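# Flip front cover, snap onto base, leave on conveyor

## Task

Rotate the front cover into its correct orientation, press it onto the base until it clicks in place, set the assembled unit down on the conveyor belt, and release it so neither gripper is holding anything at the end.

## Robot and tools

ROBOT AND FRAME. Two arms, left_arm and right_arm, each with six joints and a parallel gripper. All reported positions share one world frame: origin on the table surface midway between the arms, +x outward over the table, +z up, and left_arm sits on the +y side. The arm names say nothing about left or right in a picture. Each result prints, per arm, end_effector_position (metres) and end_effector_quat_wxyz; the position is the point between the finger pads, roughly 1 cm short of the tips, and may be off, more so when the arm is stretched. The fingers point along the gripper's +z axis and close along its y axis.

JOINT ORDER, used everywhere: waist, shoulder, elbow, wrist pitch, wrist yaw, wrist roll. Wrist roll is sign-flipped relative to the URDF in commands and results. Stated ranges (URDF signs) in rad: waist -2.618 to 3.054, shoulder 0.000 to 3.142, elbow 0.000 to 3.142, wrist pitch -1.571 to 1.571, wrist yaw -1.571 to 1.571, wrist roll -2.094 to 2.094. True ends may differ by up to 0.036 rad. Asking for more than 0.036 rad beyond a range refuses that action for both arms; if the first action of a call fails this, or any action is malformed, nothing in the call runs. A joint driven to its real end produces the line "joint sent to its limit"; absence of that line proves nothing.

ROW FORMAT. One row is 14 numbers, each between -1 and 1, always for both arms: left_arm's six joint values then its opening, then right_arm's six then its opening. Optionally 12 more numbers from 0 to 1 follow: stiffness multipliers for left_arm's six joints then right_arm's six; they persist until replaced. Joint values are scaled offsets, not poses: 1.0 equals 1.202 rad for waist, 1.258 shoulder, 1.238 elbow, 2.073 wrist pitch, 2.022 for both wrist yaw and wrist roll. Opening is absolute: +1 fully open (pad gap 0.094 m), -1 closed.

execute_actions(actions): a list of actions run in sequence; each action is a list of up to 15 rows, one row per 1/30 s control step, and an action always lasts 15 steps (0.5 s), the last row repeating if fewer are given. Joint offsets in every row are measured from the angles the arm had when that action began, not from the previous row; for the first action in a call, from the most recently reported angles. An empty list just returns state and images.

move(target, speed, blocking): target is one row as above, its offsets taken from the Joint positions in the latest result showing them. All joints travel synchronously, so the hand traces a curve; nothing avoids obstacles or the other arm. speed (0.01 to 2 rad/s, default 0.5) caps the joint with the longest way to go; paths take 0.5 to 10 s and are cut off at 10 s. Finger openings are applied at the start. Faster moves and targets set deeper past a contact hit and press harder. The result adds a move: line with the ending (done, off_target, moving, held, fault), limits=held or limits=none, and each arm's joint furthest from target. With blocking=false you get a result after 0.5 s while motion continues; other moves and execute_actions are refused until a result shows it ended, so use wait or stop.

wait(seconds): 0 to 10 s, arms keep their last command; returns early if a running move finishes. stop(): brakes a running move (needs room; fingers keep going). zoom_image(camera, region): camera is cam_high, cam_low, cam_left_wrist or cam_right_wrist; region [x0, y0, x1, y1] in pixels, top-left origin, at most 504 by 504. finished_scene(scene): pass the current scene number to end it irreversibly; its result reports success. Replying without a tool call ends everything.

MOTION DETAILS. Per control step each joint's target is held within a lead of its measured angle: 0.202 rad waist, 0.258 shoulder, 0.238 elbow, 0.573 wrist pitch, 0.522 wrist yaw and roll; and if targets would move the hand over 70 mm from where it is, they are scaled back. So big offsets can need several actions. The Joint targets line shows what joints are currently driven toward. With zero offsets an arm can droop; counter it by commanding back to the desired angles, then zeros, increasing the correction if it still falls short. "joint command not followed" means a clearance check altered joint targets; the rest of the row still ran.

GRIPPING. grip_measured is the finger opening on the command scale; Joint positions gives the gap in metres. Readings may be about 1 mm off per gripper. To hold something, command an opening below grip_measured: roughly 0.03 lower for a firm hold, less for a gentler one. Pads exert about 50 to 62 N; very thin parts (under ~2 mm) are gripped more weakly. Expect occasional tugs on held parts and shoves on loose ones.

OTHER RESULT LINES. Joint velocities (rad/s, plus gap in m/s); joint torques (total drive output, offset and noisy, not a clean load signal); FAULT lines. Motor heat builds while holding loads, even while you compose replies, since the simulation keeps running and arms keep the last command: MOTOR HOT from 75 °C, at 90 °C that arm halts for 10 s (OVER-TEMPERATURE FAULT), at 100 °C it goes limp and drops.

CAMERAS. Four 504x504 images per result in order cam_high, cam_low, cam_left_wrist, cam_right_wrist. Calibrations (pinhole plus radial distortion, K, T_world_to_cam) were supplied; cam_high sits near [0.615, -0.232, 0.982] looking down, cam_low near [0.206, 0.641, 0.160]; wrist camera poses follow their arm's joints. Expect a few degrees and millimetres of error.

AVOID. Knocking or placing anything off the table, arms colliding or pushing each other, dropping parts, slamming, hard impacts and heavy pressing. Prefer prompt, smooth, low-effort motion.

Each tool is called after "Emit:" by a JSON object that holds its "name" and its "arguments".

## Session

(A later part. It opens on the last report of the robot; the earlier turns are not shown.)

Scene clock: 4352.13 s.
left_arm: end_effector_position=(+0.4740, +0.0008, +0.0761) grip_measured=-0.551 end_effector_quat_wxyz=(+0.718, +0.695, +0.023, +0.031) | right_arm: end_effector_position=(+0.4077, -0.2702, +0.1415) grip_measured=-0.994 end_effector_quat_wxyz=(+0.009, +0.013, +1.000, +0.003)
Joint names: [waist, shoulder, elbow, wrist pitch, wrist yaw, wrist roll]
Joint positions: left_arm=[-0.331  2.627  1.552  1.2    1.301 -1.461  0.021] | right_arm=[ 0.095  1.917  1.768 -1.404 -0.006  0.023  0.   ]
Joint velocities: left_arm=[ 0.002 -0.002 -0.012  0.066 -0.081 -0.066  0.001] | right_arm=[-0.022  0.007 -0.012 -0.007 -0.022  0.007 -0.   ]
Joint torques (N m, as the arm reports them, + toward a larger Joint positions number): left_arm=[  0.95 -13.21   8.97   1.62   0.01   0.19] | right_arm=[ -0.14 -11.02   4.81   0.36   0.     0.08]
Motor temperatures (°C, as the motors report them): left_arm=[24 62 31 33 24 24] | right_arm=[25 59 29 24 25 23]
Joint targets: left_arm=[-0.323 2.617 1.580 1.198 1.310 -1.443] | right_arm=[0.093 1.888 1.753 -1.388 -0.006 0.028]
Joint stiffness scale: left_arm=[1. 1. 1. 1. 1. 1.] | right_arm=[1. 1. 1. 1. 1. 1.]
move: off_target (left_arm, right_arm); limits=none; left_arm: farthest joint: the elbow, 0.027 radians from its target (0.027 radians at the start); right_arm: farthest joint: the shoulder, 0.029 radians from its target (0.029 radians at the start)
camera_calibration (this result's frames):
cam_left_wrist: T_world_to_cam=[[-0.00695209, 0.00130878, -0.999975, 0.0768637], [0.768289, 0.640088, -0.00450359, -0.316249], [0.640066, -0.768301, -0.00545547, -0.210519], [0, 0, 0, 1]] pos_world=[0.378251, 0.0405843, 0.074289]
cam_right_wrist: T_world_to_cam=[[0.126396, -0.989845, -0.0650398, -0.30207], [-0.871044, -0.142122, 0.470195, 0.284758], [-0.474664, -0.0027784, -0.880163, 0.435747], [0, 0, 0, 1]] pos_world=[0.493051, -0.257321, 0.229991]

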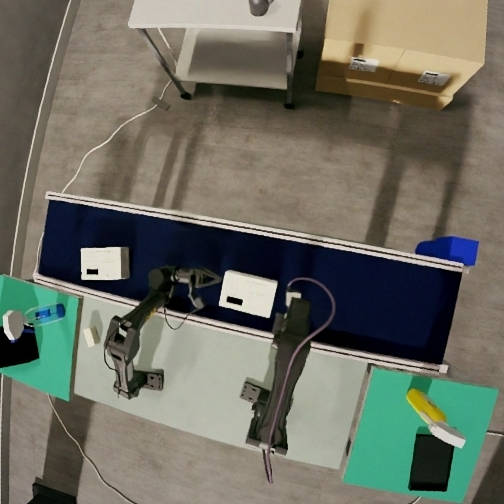

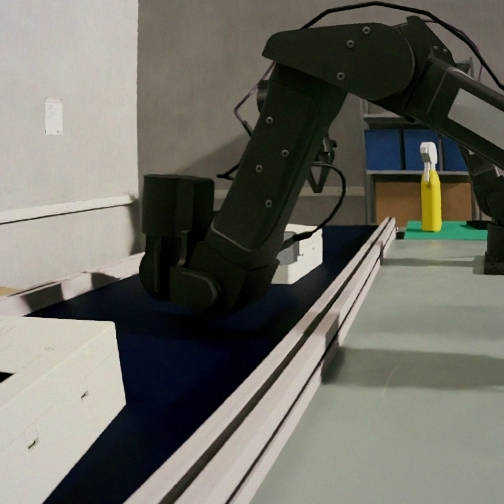

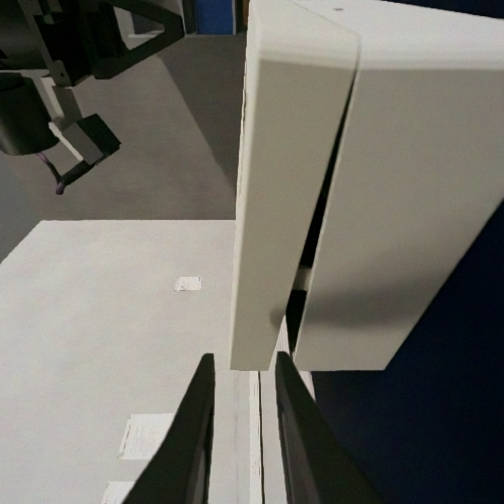

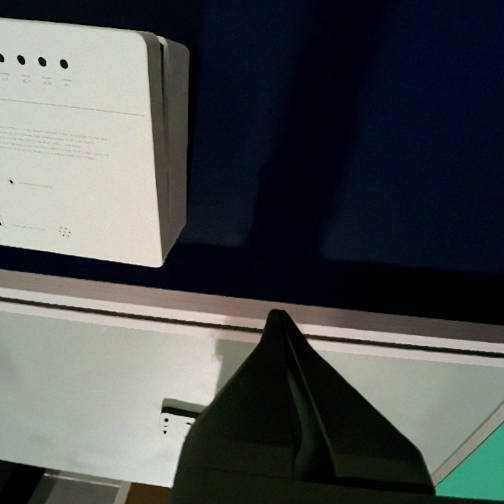

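Emit:
{"name": "execute_actions", "arguments": {"actions": []}}

Scene clock: 4404.37 s.
left_arm: end_effector_position=(+0.4739, +0.0008, +0.0761) grip_measured=-0.551 end_effector_quat_wxyz=(+0.718, +0.695, +0.023, +0.031) | right_arm: end_effector_position=(+0.4077, -0.2702, +0.1415) grip_measured=-0.994 end_effector_quat_wxyz=(+0.009, +0.013, +1.000, +0.003)
Joint names: [waist, shoulder, elbow, wrist pitch, wrist yaw, wrist roll]
Joint positions: left_arm=[-0.331  2.627  1.552  1.2    1.301 -1.461  0.021] | right_arm=[ 0.095  1.917  1.768 -1.404 -0.006  0.023  0.   ]
Joint velocities: left_arm=[ 0.012 -0.012  0.022  0.051 -0.037  0.037 -0.001] | right_arm=[ 0.007 -0.017 -0.002  0.007 -0.007 -0.007  0.   ]
Joint torques (N m, as the arm reports them, + toward a larger Joint positions number): left_arm=[  0.69 -13.25   8.96   1.63   0.     0.22] | right_arm=[ -0.14 -11.02   4.8    0.36   0.     0.08]
Motor temperatures (°C, as the motors report them): left_arm=[24 62 31 33 24 24] | right_arm=[25 59 29 24 25 23]
Joint targets: left_arm=[-0.323 2.617 1.580 1.198 1.310 -1.444] | right_arm=[0.093 1.888 1.753 -1.388 -0.006 0.028]
Joint stiffness scale: left_arm=[1. 1. 1. 1. 1. 1.] | right_arm=[1. 1. 1. 1. 1. 1.]
camera_calibration (this result's frames):
cam_left_wrist: T_world_to_cam=[[-0.00694253, 0.00135788, -0.999975, 0.0768505], [0.768531, 0.639797, -0.0044669, -0.316311], [0.639775, -0.768543, -0.00548539, -0.21034], [0, 0, 0, 1]] pos_world=[0.378198, 0.0406153, 0.0742819]
cam_right_wrist: T_world_to_cam=[[0.126396, -0.989845, -0.0650398, -0.30207], [-0.871044, -0.142122, 0.470195, 0.284758], [-0.474664, -0.0027784, -0.880163, 0.435747], [0, 0, 0, 1]] pos_world=[0.493051, -0.257321, 0.229991]

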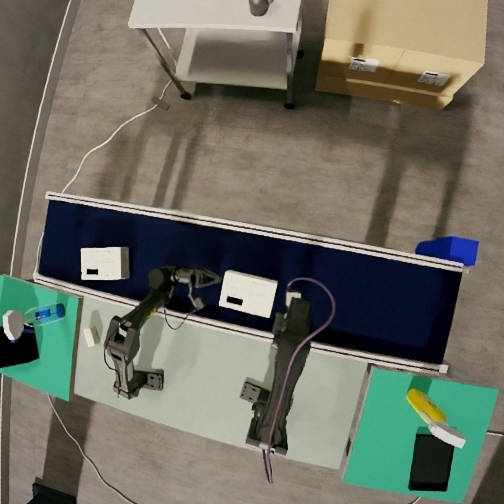

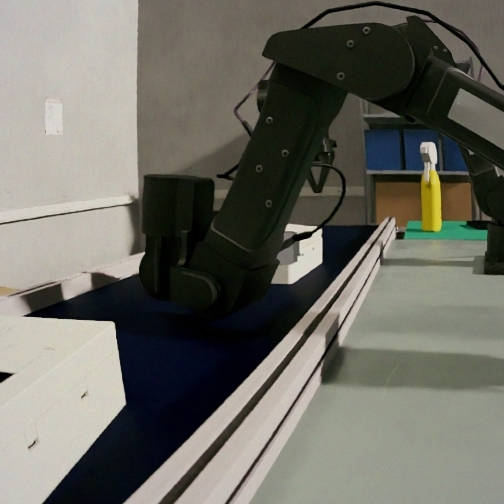

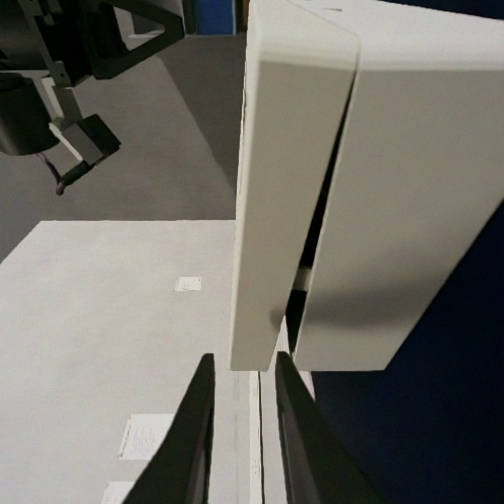

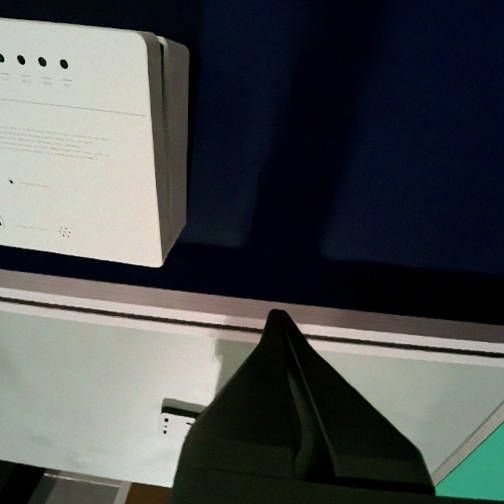

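Emit:
{"name": "move", "arguments": {"target": [0.36,-0.40,0.022,-0.19,0,0.008,-0.3, 0.320,0.300,0.442,-0.056,0,0.0025,-1], "speed": 0.35}}

Scene clock: 4455.57 s.
left_arm: end_effector_position=(+0.5199, +0.2289, +0.2844) grip_measured=-0.301 end_effector_quat_wxyz=(+0.693, +0.672, +0.129, +0.226) | right_arm: end_effector_position=(+0.4683, -0.1035, +0.1234) grip_measured=-0.994 end_effector_quat_wxyz=(+0.019, -0.179, +0.984, +0.006)
Joint names: [waist, shoulder, elbow, wrist pitch, wrist yaw, wrist roll]
Joint positions: left_arm=[ 0.105  2.137  1.552  0.827  1.301 -1.461  0.033] | right_arm=[ 0.48   2.297  2.279 -1.513 -0.006  0.024  0.   ]
Joint velocities: left_arm=[ 0.002 -0.002 -0.012  0.007  0.022  0.051  0.001] | right_arm=[ 0.022 -0.022  0.012  0.007 -0.037 -0.066 -0.001]
Joint torques (N m, as the arm reports them, + toward a larger Joint positions number): left_arm=[ -0.19 -11.93  10.35   1.37  -0.17   0.23] | right_arm=[ -0.1  -11.86   8.85   0.14   0.04   0.07]
Motor temperatures (°C, as the motors report them): left_arm=[24 63 31 33 24 24] | right_arm=[25 59 29 24 25 23]
Joint targets: left_arm=[0.102 2.124 1.580 0.806 1.301 -1.445] | right_arm=[0.479 2.294 2.315 -1.521 -0.006 0.028]
Joint stiffness scale: left_arm=[1. 1. 1. 1. 1. 1.] | right_arm=[1. 1. 1. 1. 1. 1.]
move: off_target (left_arm, right_arm); limits=none; left_arm: farthest joint: the elbow, 0.027 radians from its target (0.027 radians at the start); right_arm: farthest joint: the elbow, 0.036 radians from its target (0.547 radians at the start)
camera_calibration (this result's frames):
cam_left_wrist: T_world_to_cam=[[0.10798, 0.0270063, -0.993786, 0.217791], [0.42292, 0.90342, 0.0705031, -0.398603], [0.899711, -0.427905, 0.0861301, -0.302478], [0, 0, 0, 1]] pos_world=[0.417203, 0.224793, 0.270593]
cam_right_wrist: T_world_to_cam=[[0.491145, -0.868935, -0.0610554, -0.304727], [-0.76321, -0.463052, 0.450658, 0.288448], [-0.419864, -0.17474, -0.890607, 0.406874], [0, 0, 0, 1]] pos_world=[0.540643, -0.0601244, 0.213768]

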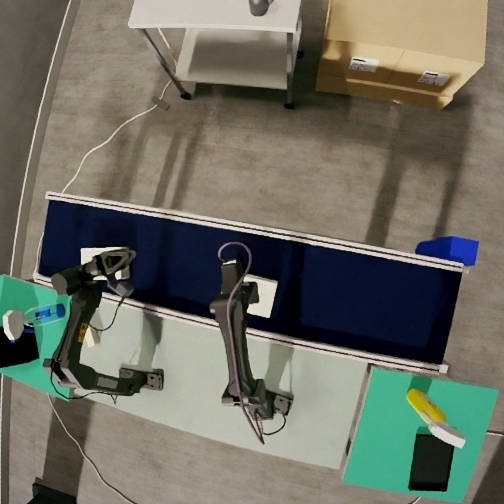

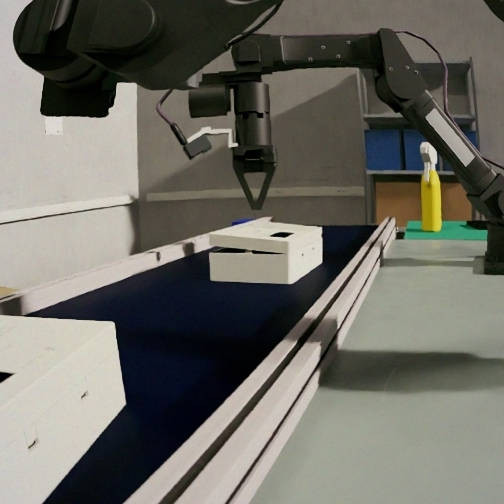

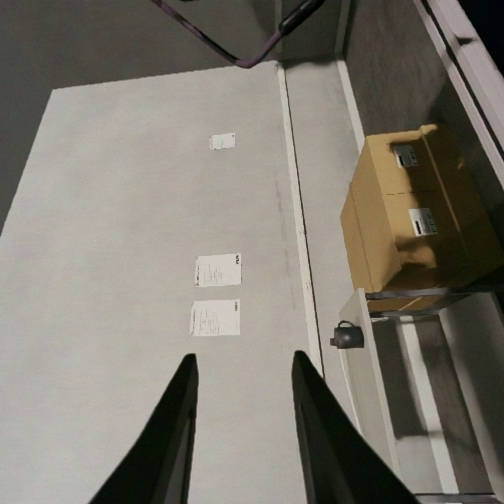

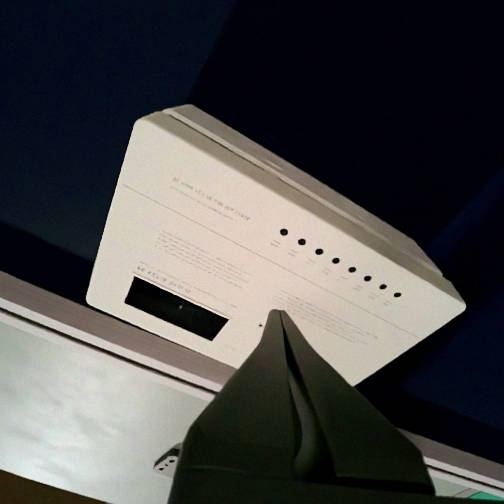

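Emit:
{"name": "zoom_image", "arguments": {"camera": "cam_low", "region": [195,200,335,300]}}

Emit:
{"name": "zoom_image", "arguments": {"camera": "cam_right_wrist", "region": [120,90,480,330]}}

Region (195, 200, 335, 300) of cam_low's 504x504 image, scaled by 3.600, with more detail than that image has; it fills the top 360 rows of this view, and the rest is white.

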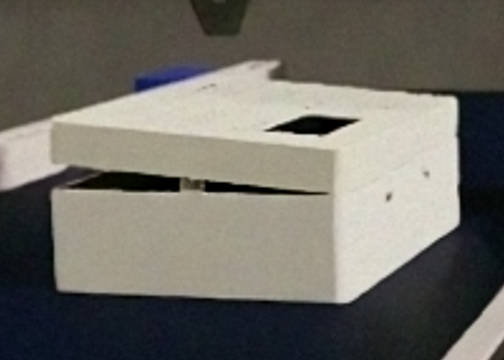

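Region (120, 90, 480, 330) of cam_right_wrist's 504x504 image, scaled by 1.400, with more detail than that image has.

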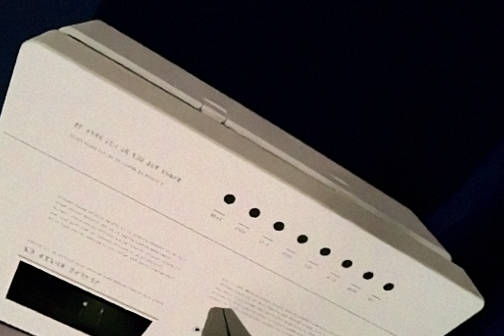

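Emit:
{"name": "move", "arguments": {"target": [-0.002,-0.010,0.022,-0.010,0,0.008,-0.3, 0,-0.003,-0.064,0.048,0,0.002,-1], "speed": 0.12}}

Scene clock: 4519.67 s.
left_arm: end_effector_position=(+0.5199, +0.2289, +0.2844) grip_measured=-0.301 end_effector_quat_wxyz=(+0.693, +0.672, +0.129, +0.226) | right_arm: end_effector_position=(+0.4751, -0.1012, +0.1071) grip_measured=-0.994 end_effector_quat_wxyz=(+0.027, -0.179, +0.984, +0.007)
Joint names: [waist, shoulder, elbow, wrist pitch, wrist yaw, wrist roll]
Joint positions: left_arm=[ 0.105  2.137  1.552  0.827  1.301 -1.462  0.033] | right_arm=[ 0.48   2.297  2.213 -1.431 -0.006  0.024  0.   ]
Joint velocities: left_arm=[-0.007 -0.007 -0.017 -0.022  0.037 -0.022 -0.   ] | right_arm=[ 0.012  0.012 -0.007  0.051  0.066  0.051  0.   ]
Joint torques (N m, as the arm reports them, + toward a larger Joint positions number): left_arm=[ -0.21 -11.83  10.45   1.37  -0.15   0.19] | right_arm=[ -0.03 -12.07   4.98   0.4    0.     0.06]
Motor temperatures (°C, as the motors report them): left_arm=[24 60 33 31 24 24] | right_arm=[25 62 33 23 25 23]
Joint targets: left_arm=[0.102 2.125 1.580 0.807 1.301 -1.445] | right_arm=[0.480 2.293 2.200 -1.414 -0.006 0.028]
Joint stiffness scale: left_arm=[1. 1. 1. 1. 1. 1.] | right_arm=[1. 1. 1. 1. 1. 1.]
move: off_target (left_arm); limits=none; left_arm: farthest joint: the elbow, 0.027 radians from its target (0.027 radians at the start); right_arm: farthest joint: the wrist pitch, 0.017 radians from its target (0.100 radians at the start)
camera_calibration (this result's frames):
cam_left_wrist: T_world_to_cam=[[0.108273, 0.0272865, -0.993747, 0.217519], [0.422855, 0.903421, 0.0708782, -0.39868], [0.899706, -0.427885, 0.0862781, -0.302527], [0, 0, 0, 1]] pos_world=[0.417218, 0.224794, 0.270518]
cam_right_wrist: T_world_to_cam=[[0.492048, -0.86862, -0.058205, -0.307686], [-0.769922, -0.465394, 0.436611, 0.306451], [-0.406337, -0.17002, -0.897766, 0.39045], [0, 0, 0, 1]] pos_world=[0.545993, -0.0582574, 0.198824]

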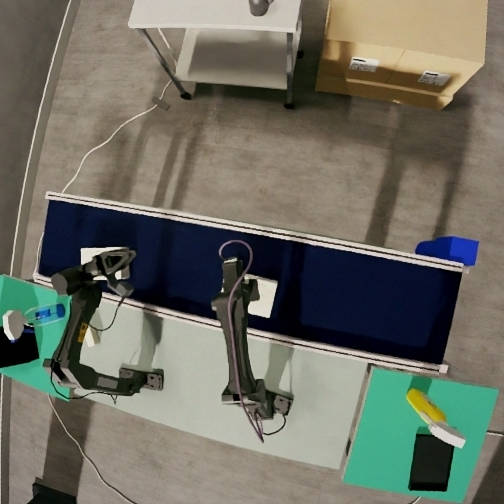

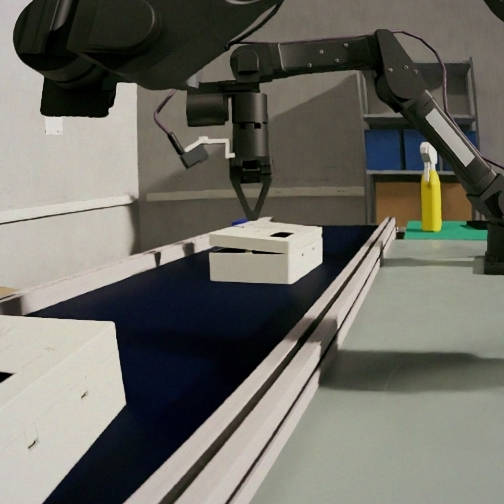

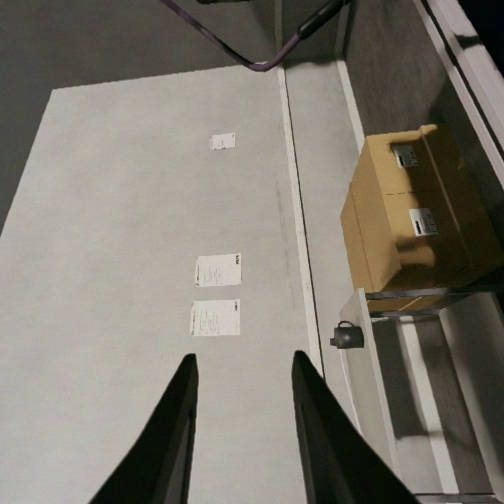

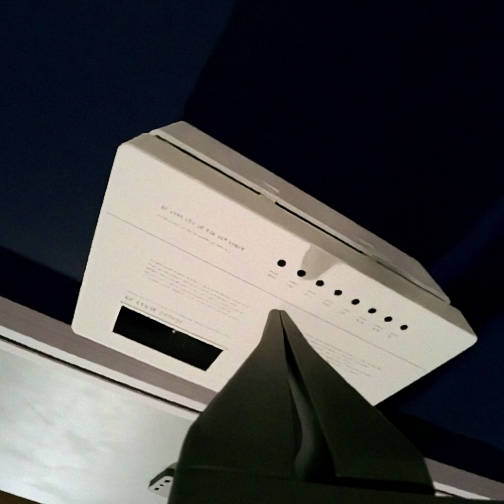

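Emit:
{"name": "zoom_image", "arguments": {"camera": "cam_right_wrist", "region": [140,110,460,310]}}

Region (140, 110, 460, 310) of cam_right_wrist's 504x504 image, scaled by 1.575, with more detail than that image has; it fills the top 315 rows of this view, and the rest is white.

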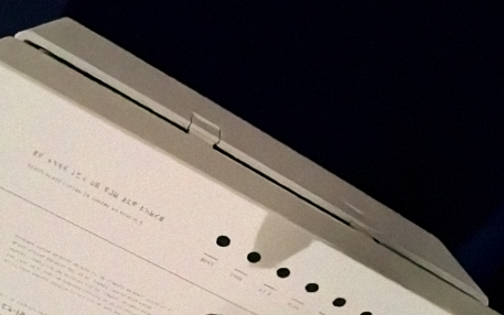

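Emit:
{"name": "zoom_image", "arguments": {"camera": "cam_right_wrist", "region": [235,160,315,220]}}

Emit:
{"name": "zoom_image", "arguments": {"camera": "cam_right_wrist", "region": [330,215,460,310]}}

Region (235, 160, 315, 220) of cam_right_wrist's 504x504 image, scaled by 6.300, with more detail than that image has; it fills the top 378 rows of this view, and the rest is white.

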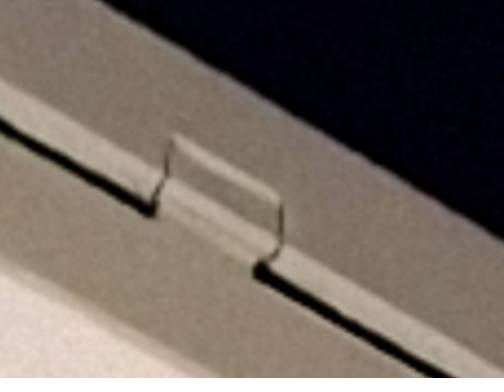

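Region (330, 215, 460, 310) of cam_right_wrist's 504x504 image, scaled by 3.877, with more detail than that image has; it fills the top 368 rows of this view, and the rest is white.

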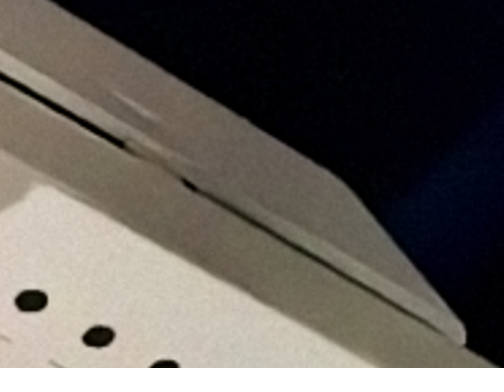

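Emit:
{"name": "zoom_image", "arguments": {"camera": "cam_low", "region": [0,330,140,470]}}

Emit:
{"name": "zoom_image", "arguments": {"camera": "cam_low", "region": [270,220,330,280]}}

Region (0, 330, 140, 470) of cam_low's 504x504 image, scaled by 3.600, with more detail than that image has.

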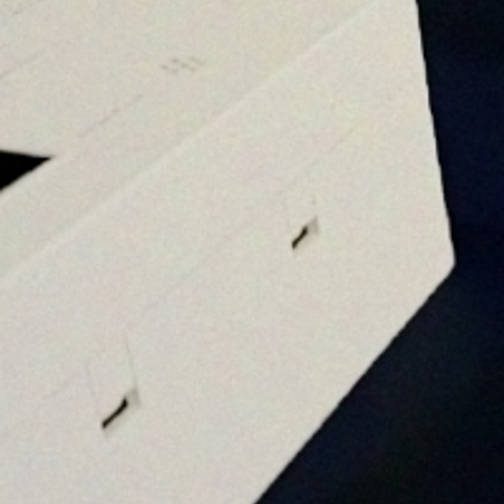

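Region (270, 220, 330, 280) of cam_low's 504x504 image, scaled by 8.400, with more detail than that image has.

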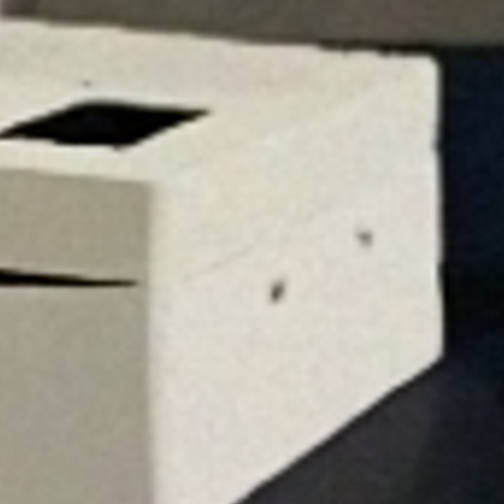

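Emit:
{"name": "move", "arguments": {"target": [-0.002,-0.010,0.022,-0.010,0,0.008,-0.3, 0,0.115,-0.032,0.008,0,0.002,-1], "speed": 0.06}}

Scene clock: 4597.87 s.
left_arm: end_effector_position=(+0.5199, +0.2289, +0.2844) grip_measured=-0.301 end_effector_quat_wxyz=(+0.693, +0.672, +0.129, +0.227) | right_arm: end_effector_position=(+0.4743, -0.1014, +0.0914) grip_measured=-0.994 end_effector_quat_wxyz=(+0.009, -0.179, +0.984, +0.005)
Joint names: [waist, shoulder, elbow, wrist pitch, wrist yaw, wrist roll]
Joint positions: left_arm=[ 0.105  2.137  1.552  0.827  1.301 -1.464  0.033] | right_arm=[ 0.48   2.333  2.213 -1.431 -0.006  0.024  0.   ]
Joint velocities: left_arm=[ 0.002  0.002  0.012  0.11   0.066  0.037 -0.   ] | right_arm=[-0.007 -0.017  0.007 -0.007 -0.066 -0.007 -0.   ]
Joint torques (N m, as the arm reports them, + toward a larger Joint positions number): left_arm=[ -0.29 -11.91  10.51   1.35  -0.19   0.2 ] | right_arm=[-0.02 -3.58  2.8   0.39  0.    0.06]
Motor temperatures (°C, as the motors report them): left_arm=[24 59 33 31 24 24] | right_arm=[25 62 30 24 25 23]
Joint targets: left_arm=[0.102 2.125 1.580 0.806 1.301 -1.446] | right_arm=[0.480 2.442 2.173 -1.414 -0.006 0.028]
Joint stiffness scale: left_arm=[1. 1. 1. 1. 1. 1.] | right_arm=[1. 1. 1. 1. 1. 1.]
move: off_target (left_arm, right_arm); limits=none; left_arm: farthest joint: the elbow, 0.027 radians from its target (0.027 radians at the start); right_arm: farthest joint: the shoulder, 0.109 radians from its target (0.145 radians at the start)
camera_calibration (this result's frames):
cam_left_wrist: T_world_to_cam=[[0.109595, 0.0280295, -0.993581, 0.216615], [0.422672, 0.90341, 0.0721075, -0.398932], [0.899632, -0.427861, 0.0871615, -0.302745], [0, 0, 0, 1]] pos_world=[0.417237, 0.224794, 0.270378]
cam_right_wrist: T_world_to_cam=[[0.489946, -0.869354, -0.06463, -0.306948], [-0.75444, -0.459992, 0.468218, 0.302921], [-0.436776, -0.180642, -0.881246, 0.387855], [0, 0, 0, 1]] pos_world=[0.54833, -0.0574422, 0.180125]

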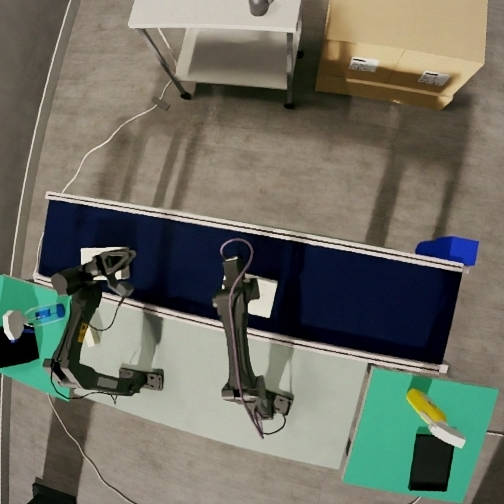

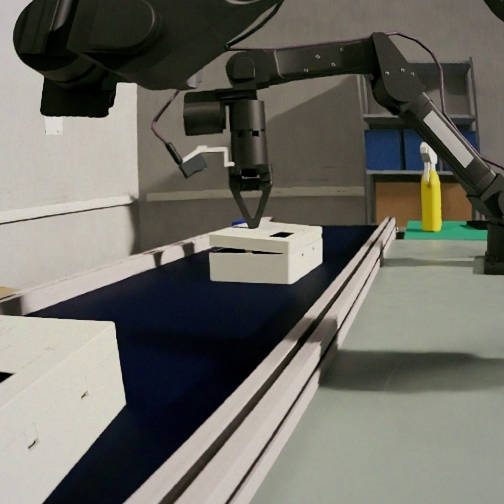

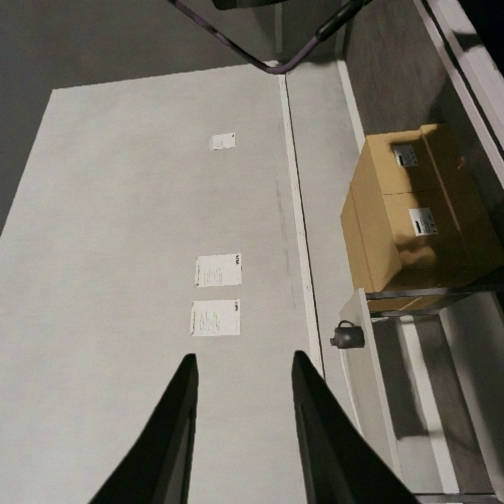

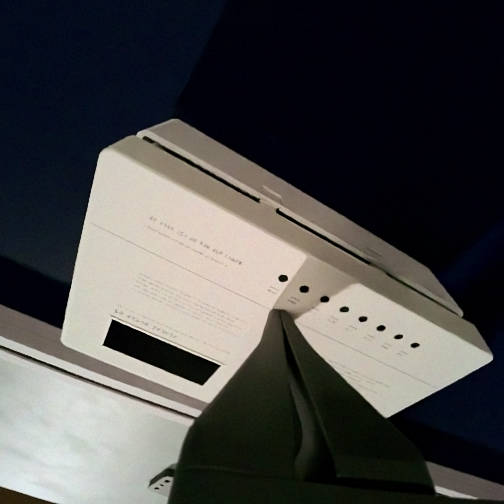

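Emit:
{"name": "zoom_image", "arguments": {"camera": "cam_low", "region": [195,200,335,300]}}

Emit:
{"name": "zoom_image", "arguments": {"camera": "cam_right_wrist", "region": [120,110,480,340]}}

Region (195, 200, 335, 300) of cam_low's 504x504 image, scaled by 3.600, with more detail than that image has; it fills the top 360 rows of this view, and the rest is white.

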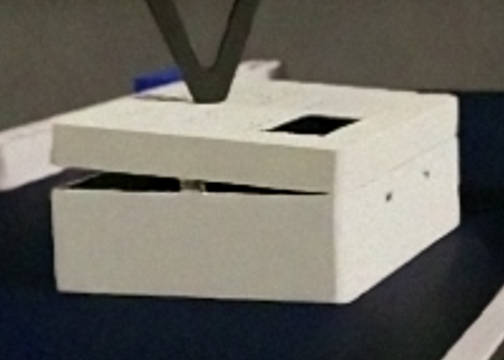

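Region (120, 110, 480, 340) of cam_right_wrist's 504x504 image, scaled by 1.400, with more detail than that image has; it fills the top 322 rows of this view, and the rest is white.

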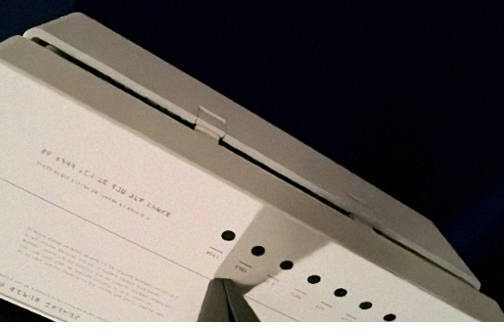

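Emit:
{"name": "zoom_image", "arguments": {"camera": "cam_right_wrist", "region": [235,170,305,225]}}

Emit:
{"name": "zoom_image", "arguments": {"camera": "cam_right_wrist", "region": [125,115,215,185]}}

Emit:
{"name": "zoom_image", "arguments": {"camera": "cam_low", "region": [200,225,270,270]}}

Region (235, 170, 305, 225) of cam_right_wrist's 504x504 image, scaled by 7.200, with more detail than that image has; it fills the top 396 rows of this view, and the rest is white.

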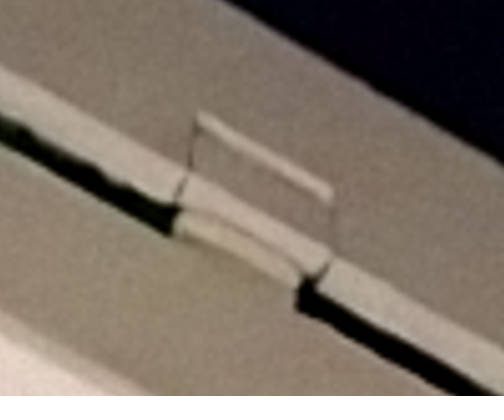

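Region (125, 115, 215, 185) of cam_right_wrist's 504x504 image, scaled by 5.600, with more detail than that image has.

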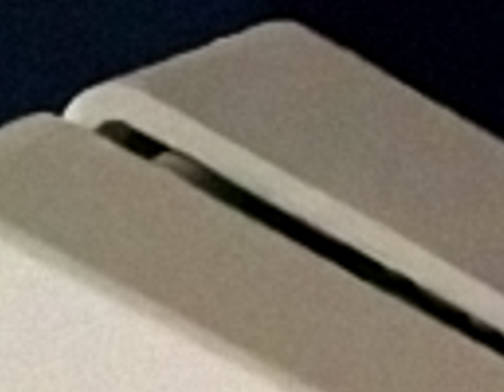

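Region (200, 225, 270, 270) of cam_low's 504x504 image, scaled by 7.200, with more detail than that image has; it fills the top 324 rows of this view, and the rest is white.

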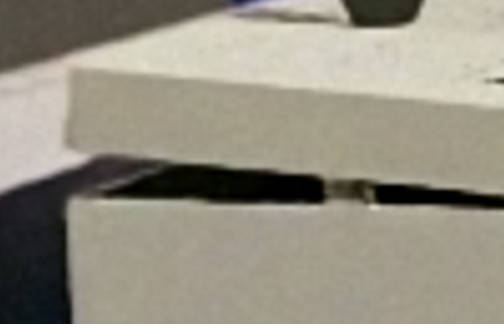

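Emit:
{"name": "move", "arguments": {"target": [-0.002,-0.010,0.022,-0.010,0,0.008,-0.3, 0,-0.040,0.012,0.008,0,0.002,-1], "speed": 0.15}}

Scene clock: 4718.73 s.
left_arm: end_effector_position=(+0.5199, +0.2289, +0.2844) grip_measured=-0.301 end_effector_quat_wxyz=(+0.693, +0.672, +0.129, +0.227) | right_arm: end_effector_position=(+0.4748, -0.1012, +0.0991) grip_measured=-0.994 end_effector_quat_wxyz=(+0.018, -0.179, +0.984, +0.006)
Joint names: [waist, shoulder, elbow, wrist pitch, wrist yaw, wrist roll]
Joint positions: left_arm=[ 0.105  2.137  1.552  0.827  1.301 -1.465  0.033] | right_arm=[ 0.48   2.316  2.213 -1.431 -0.007  0.024  0.   ]
Joint velocities: left_arm=[-0.002  0.002 -0.002  0.037 -0.007  0.051 -0.001] | right_arm=[-0.022 -0.007  0.012  0.037  0.007 -0.022 -0.   ]
Joint torques (N m, as the arm reports them, + toward a larger Joint positions number): left_arm=[ -0.29 -11.92  10.52   1.35  -0.17   0.22] | right_arm=[ -0.01 -14.31   7.21   0.38   0.     0.07]
Motor temperatures (°C, as the motors report them): left_arm=[24 58 33 30 24 24] | right_arm=[25 47 28 24 25 23]
Joint targets: left_arm=[0.102 2.125 1.580 0.806 1.301 -1.447] | right_arm=[0.480 2.283 2.228 -1.415 -0.006 0.028]
Joint stiffness scale: left_arm=[1. 1. 1. 1. 1. 1.] | right_arm=[1. 1. 1. 1. 1. 1.]
move: off_target (left_arm, right_arm); limits=none; left_arm: farthest joint: the elbow, 0.027 radians from its target (0.027 radians at the start); right_arm: farthest joint: the shoulder, 0.033 radians from its target (0.050 radians at the start)
camera_calibration (this result's frames):
cam_left_wrist: T_world_to_cam=[[0.110255, 0.028401, -0.993497, 0.216163], [0.42258, 0.903404, 0.072722, -0.399057], [0.899595, -0.42785, 0.0876032, -0.302854], [0, 0, 0, 1]] pos_world=[0.417246, 0.224795, 0.270308]
cam_right_wrist: T_world_to_cam=[[0.491018, -0.868952, -0.0618358, -0.307228], [-0.762171, -0.462886, 0.452584, 0.304744], [-0.421897, -0.175097, -0.889575, 0.38924], [0, 0, 0, 1]] pos_world=[0.54734, -0.0577505, 0.189339]

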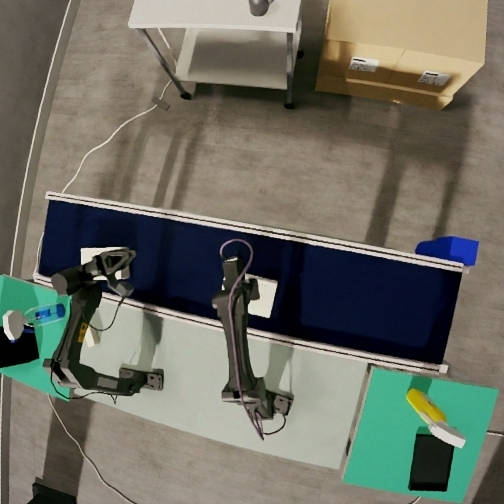

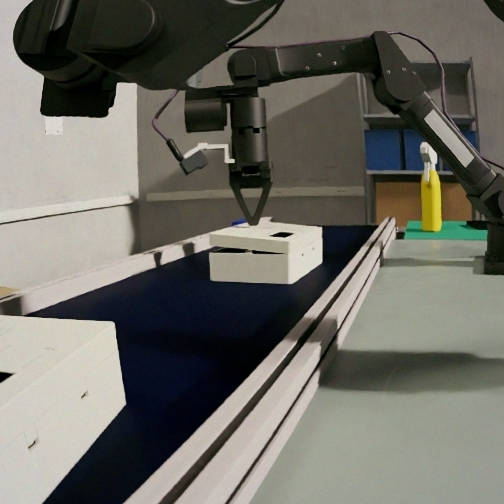

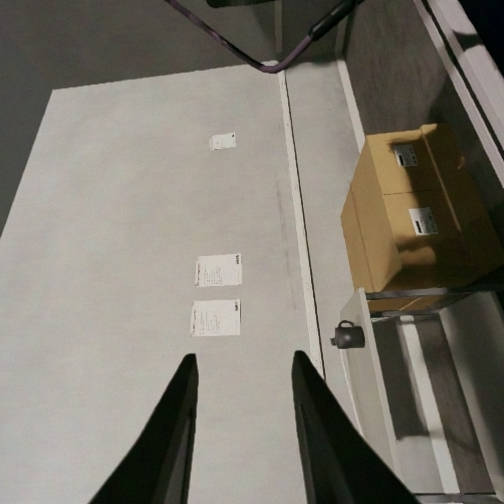

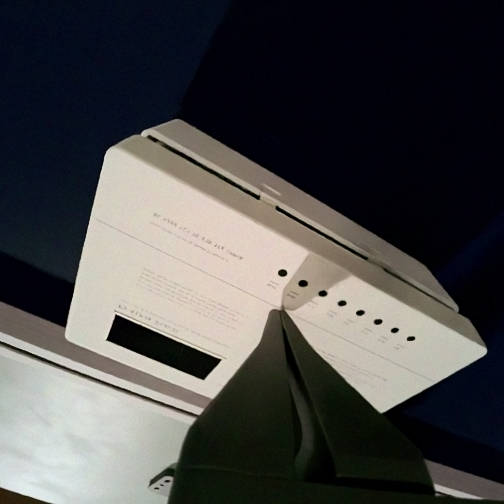

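Emit:
{"name": "move", "arguments": {"target": [-0.002,-0.010,0.022,-0.010,0,0.008,-0.3, 0.033,0.052,0.165,-0.008,0,0.002,-1], "speed": 0.15}}

Scene clock: 4735.27 s.
left_arm: end_effector_position=(+0.5199, +0.2289, +0.2844) grip_measured=-0.301 end_effector_quat_wxyz=(+0.693, +0.672, +0.128, +0.227) | right_arm: end_effector_position=(+0.4982, -0.0762, +0.1153) grip_measured=-0.994 end_effector_quat_wxyz=(+0.065, -0.194, +0.979, +0.015)
Joint names: [waist, shoulder, elbow, wrist pitch, wrist yaw, wrist roll]
Joint positions: left_arm=[ 0.105  2.137  1.552  0.827  1.301 -1.466  0.033] | right_arm=[ 0.513  2.379  2.382 -1.441 -0.007  0.024  0.   ]
Joint velocities: left_arm=[-0.007 -0.002  0.002  0.007  0.007  0.051  0.   ] | right_arm=[-0.017 -0.017 -0.002 -0.051  0.095 -0.007 -0.   ]
Joint torques (N m, as the arm reports them, + toward a larger Joint positions number): left_arm=[ -0.26 -11.9   10.49   1.39  -0.14   0.18] | right_arm=[  0.62 -12.22   8.91   0.37   0.     0.06]
Motor temperatures (°C, as the motors report them): left_arm=[24 58 33 30 24 24] | right_arm=[25 57 30 24 25 23]
Joint targets: left_arm=[0.102 2.125 1.580 0.806 1.301 -1.448] | right_arm=[0.520 2.381 2.418 -1.448 -0.007 0.028]
Joint stiffness scale: left_arm=[1. 1. 1. 1. 1. 1.] | right_arm=[1. 1. 1. 1. 1. 1.]
move: off_target (left_arm, right_arm); limits=none; left_arm: farthest joint: the elbow, 0.027 radians from its target (0.027 radians at the start); right_arm: farthest joint: the elbow, 0.035 radians from its target (0.204 radians at the start)
camera_calibration (this result's frames):
cam_left_wrist: T_world_to_cam=[[0.111246, 0.0289583, -0.993371, 0.215484], [0.42244, 0.903394, 0.0736437, -0.399245], [0.899538, -0.427833, 0.0882657, -0.303017], [0, 0, 0, 1]] pos_world=[0.41726, 0.224795, 0.270203]
cam_right_wrist: T_world_to_cam=[[0.523673, -0.850747, -0.0446714, -0.312903], [-0.783275, -0.501436, 0.36748, 0.34416], [-0.335033, -0.157449, -0.928958, 0.380469], [0, 0, 0, 1]] pos_world=[0.5609, -0.0337223, 0.21299]

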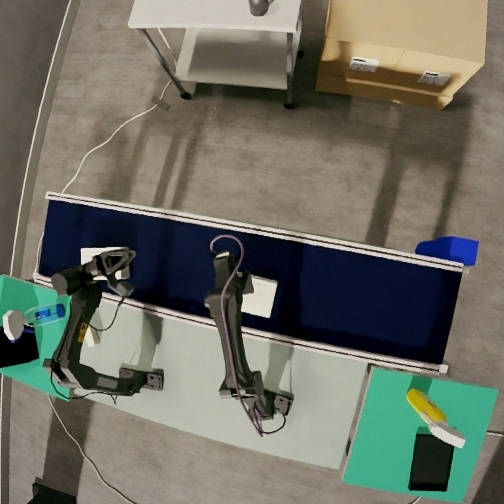

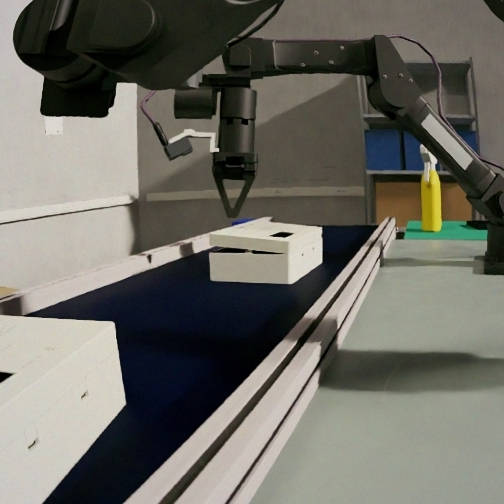

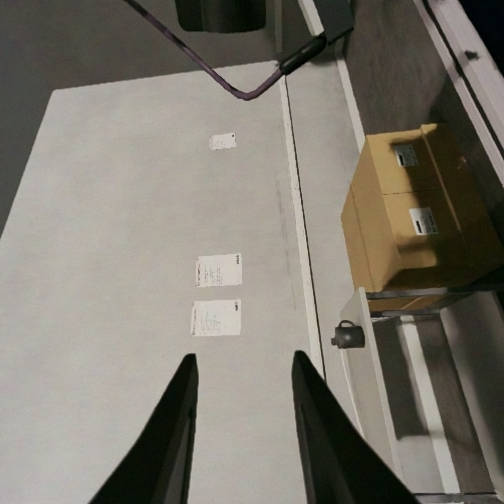

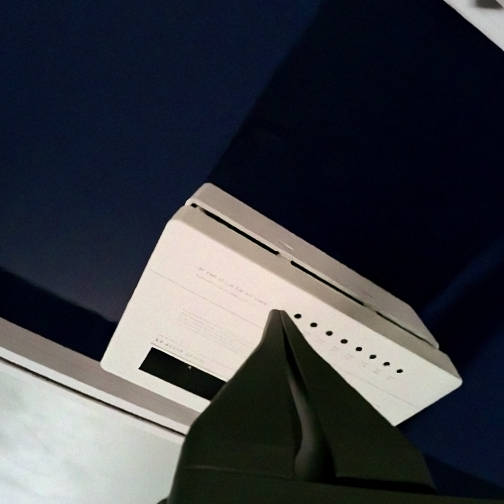

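Emit:
{"name": "zoom_image", "arguments": {"camera": "cam_right_wrist", "region": [160,170,460,400]}}

Region (160, 170, 460, 400) of cam_right_wrist's 504x504 image, scaled by 1.680, with more detail than that image has; it fills the top 386 rows of this view, and the rest is white.

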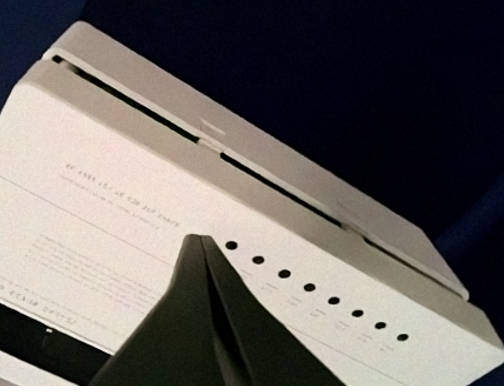

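Emit:
{"name": "move", "arguments": {"target": [-0.002,-0.010,0.022,-0.010,0,0.008,-0.3, 0.003,0.131,-0.024,-0.016,0,0.002,-1], "speed": 0.07}}

Scene clock: 4765.97 s.
left_arm: end_effector_position=(+0.5199, +0.2289, +0.2844) grip_measured=-0.301 end_effector_quat_wxyz=(+0.693, +0.672, +0.128, +0.228) | right_arm: end_effector_position=(+0.4961, -0.0773, +0.0844) grip_measured=-0.995 end_effector_quat_wxyz=(+0.030, -0.195, +0.980, +0.008)
Joint names: [waist, shoulder, elbow, wrist pitch, wrist yaw, wrist roll]
Joint positions: left_arm=[ 0.105  2.137  1.552  0.827  1.301 -1.467  0.033] | right_arm=[ 0.513  2.445  2.382 -1.445 -0.006  0.024  0.   ]
Joint velocities: left_arm=[-0.002  0.012 -0.002 -0.051 -0.051  0.037  0.   ] | right_arm=[ 0.027 -0.017 -0.002 -0.066 -0.007 -0.007  0.   ]
Joint torques (N m, as the arm reports them, + toward a larger Joint positions number): left_arm=[ -0.25 -11.85  10.6    1.38  -0.13   0.15] | right_arm=[ 0.3  -5.07  3.61  0.   -0.01  0.07]
Motor temperatures (°C, as the motors report them): left_arm=[24 58 33 30 24 24] | right_arm=[25 58 32 24 25 23]
Joint targets: left_arm=[0.102 2.125 1.580 0.806 1.301 -1.449] | right_arm=[0.516 2.544 2.352 -1.474 -0.007 0.028]
Joint stiffness scale: left_arm=[1. 1. 1. 1. 1. 1.] | right_arm=[1. 1. 1. 1. 1. 1.]
move: off_target (left_arm, right_arm); limits=none; left_arm: farthest joint: the elbow, 0.027 radians from its target (0.027 radians at the start); right_arm: farthest joint: the shoulder, 0.099 radians from its target (0.165 radians at the start)
camera_calibration (this result's frames):
cam_left_wrist: T_world_to_cam=[[0.112236, 0.0295155, -0.993243, 0.214805], [0.4223, 0.903384, 0.0745652, -0.399432], [0.899481, -0.427816, 0.0889282, -0.303179], [0, 0, 0, 1]] pos_world=[0.417275, 0.224795, 0.270098]
cam_right_wrist: T_world_to_cam=[[0.520273, -0.852142, -0.056299, -0.311492], [-0.757195, -0.490781, 0.431034, 0.335851], [-0.394933, -0.181626, -0.900578, 0.376272], [0, 0, 0, 1]] pos_world=[0.564968, -0.032265, 0.176562]

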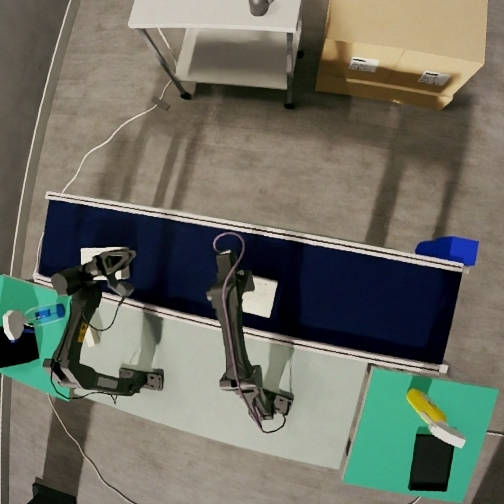

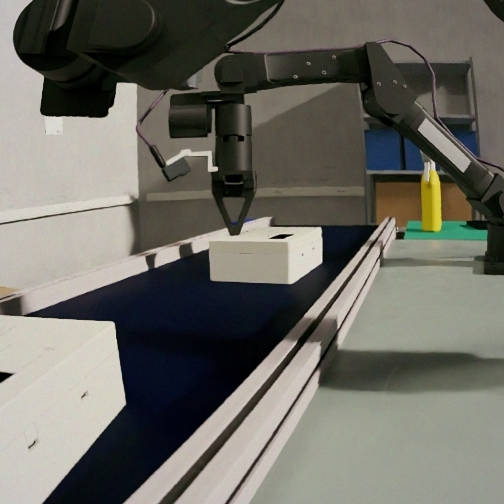

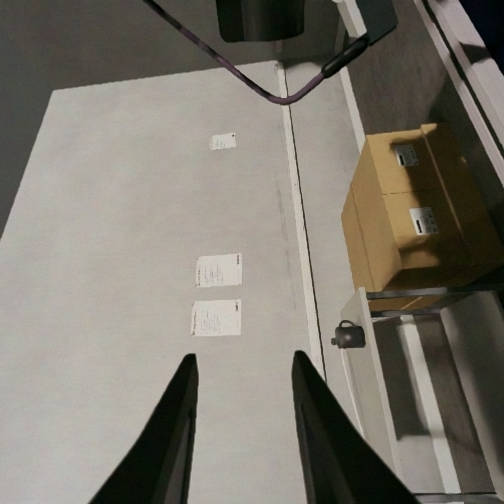

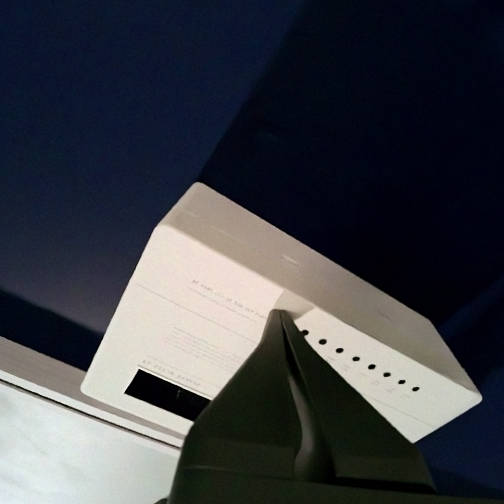

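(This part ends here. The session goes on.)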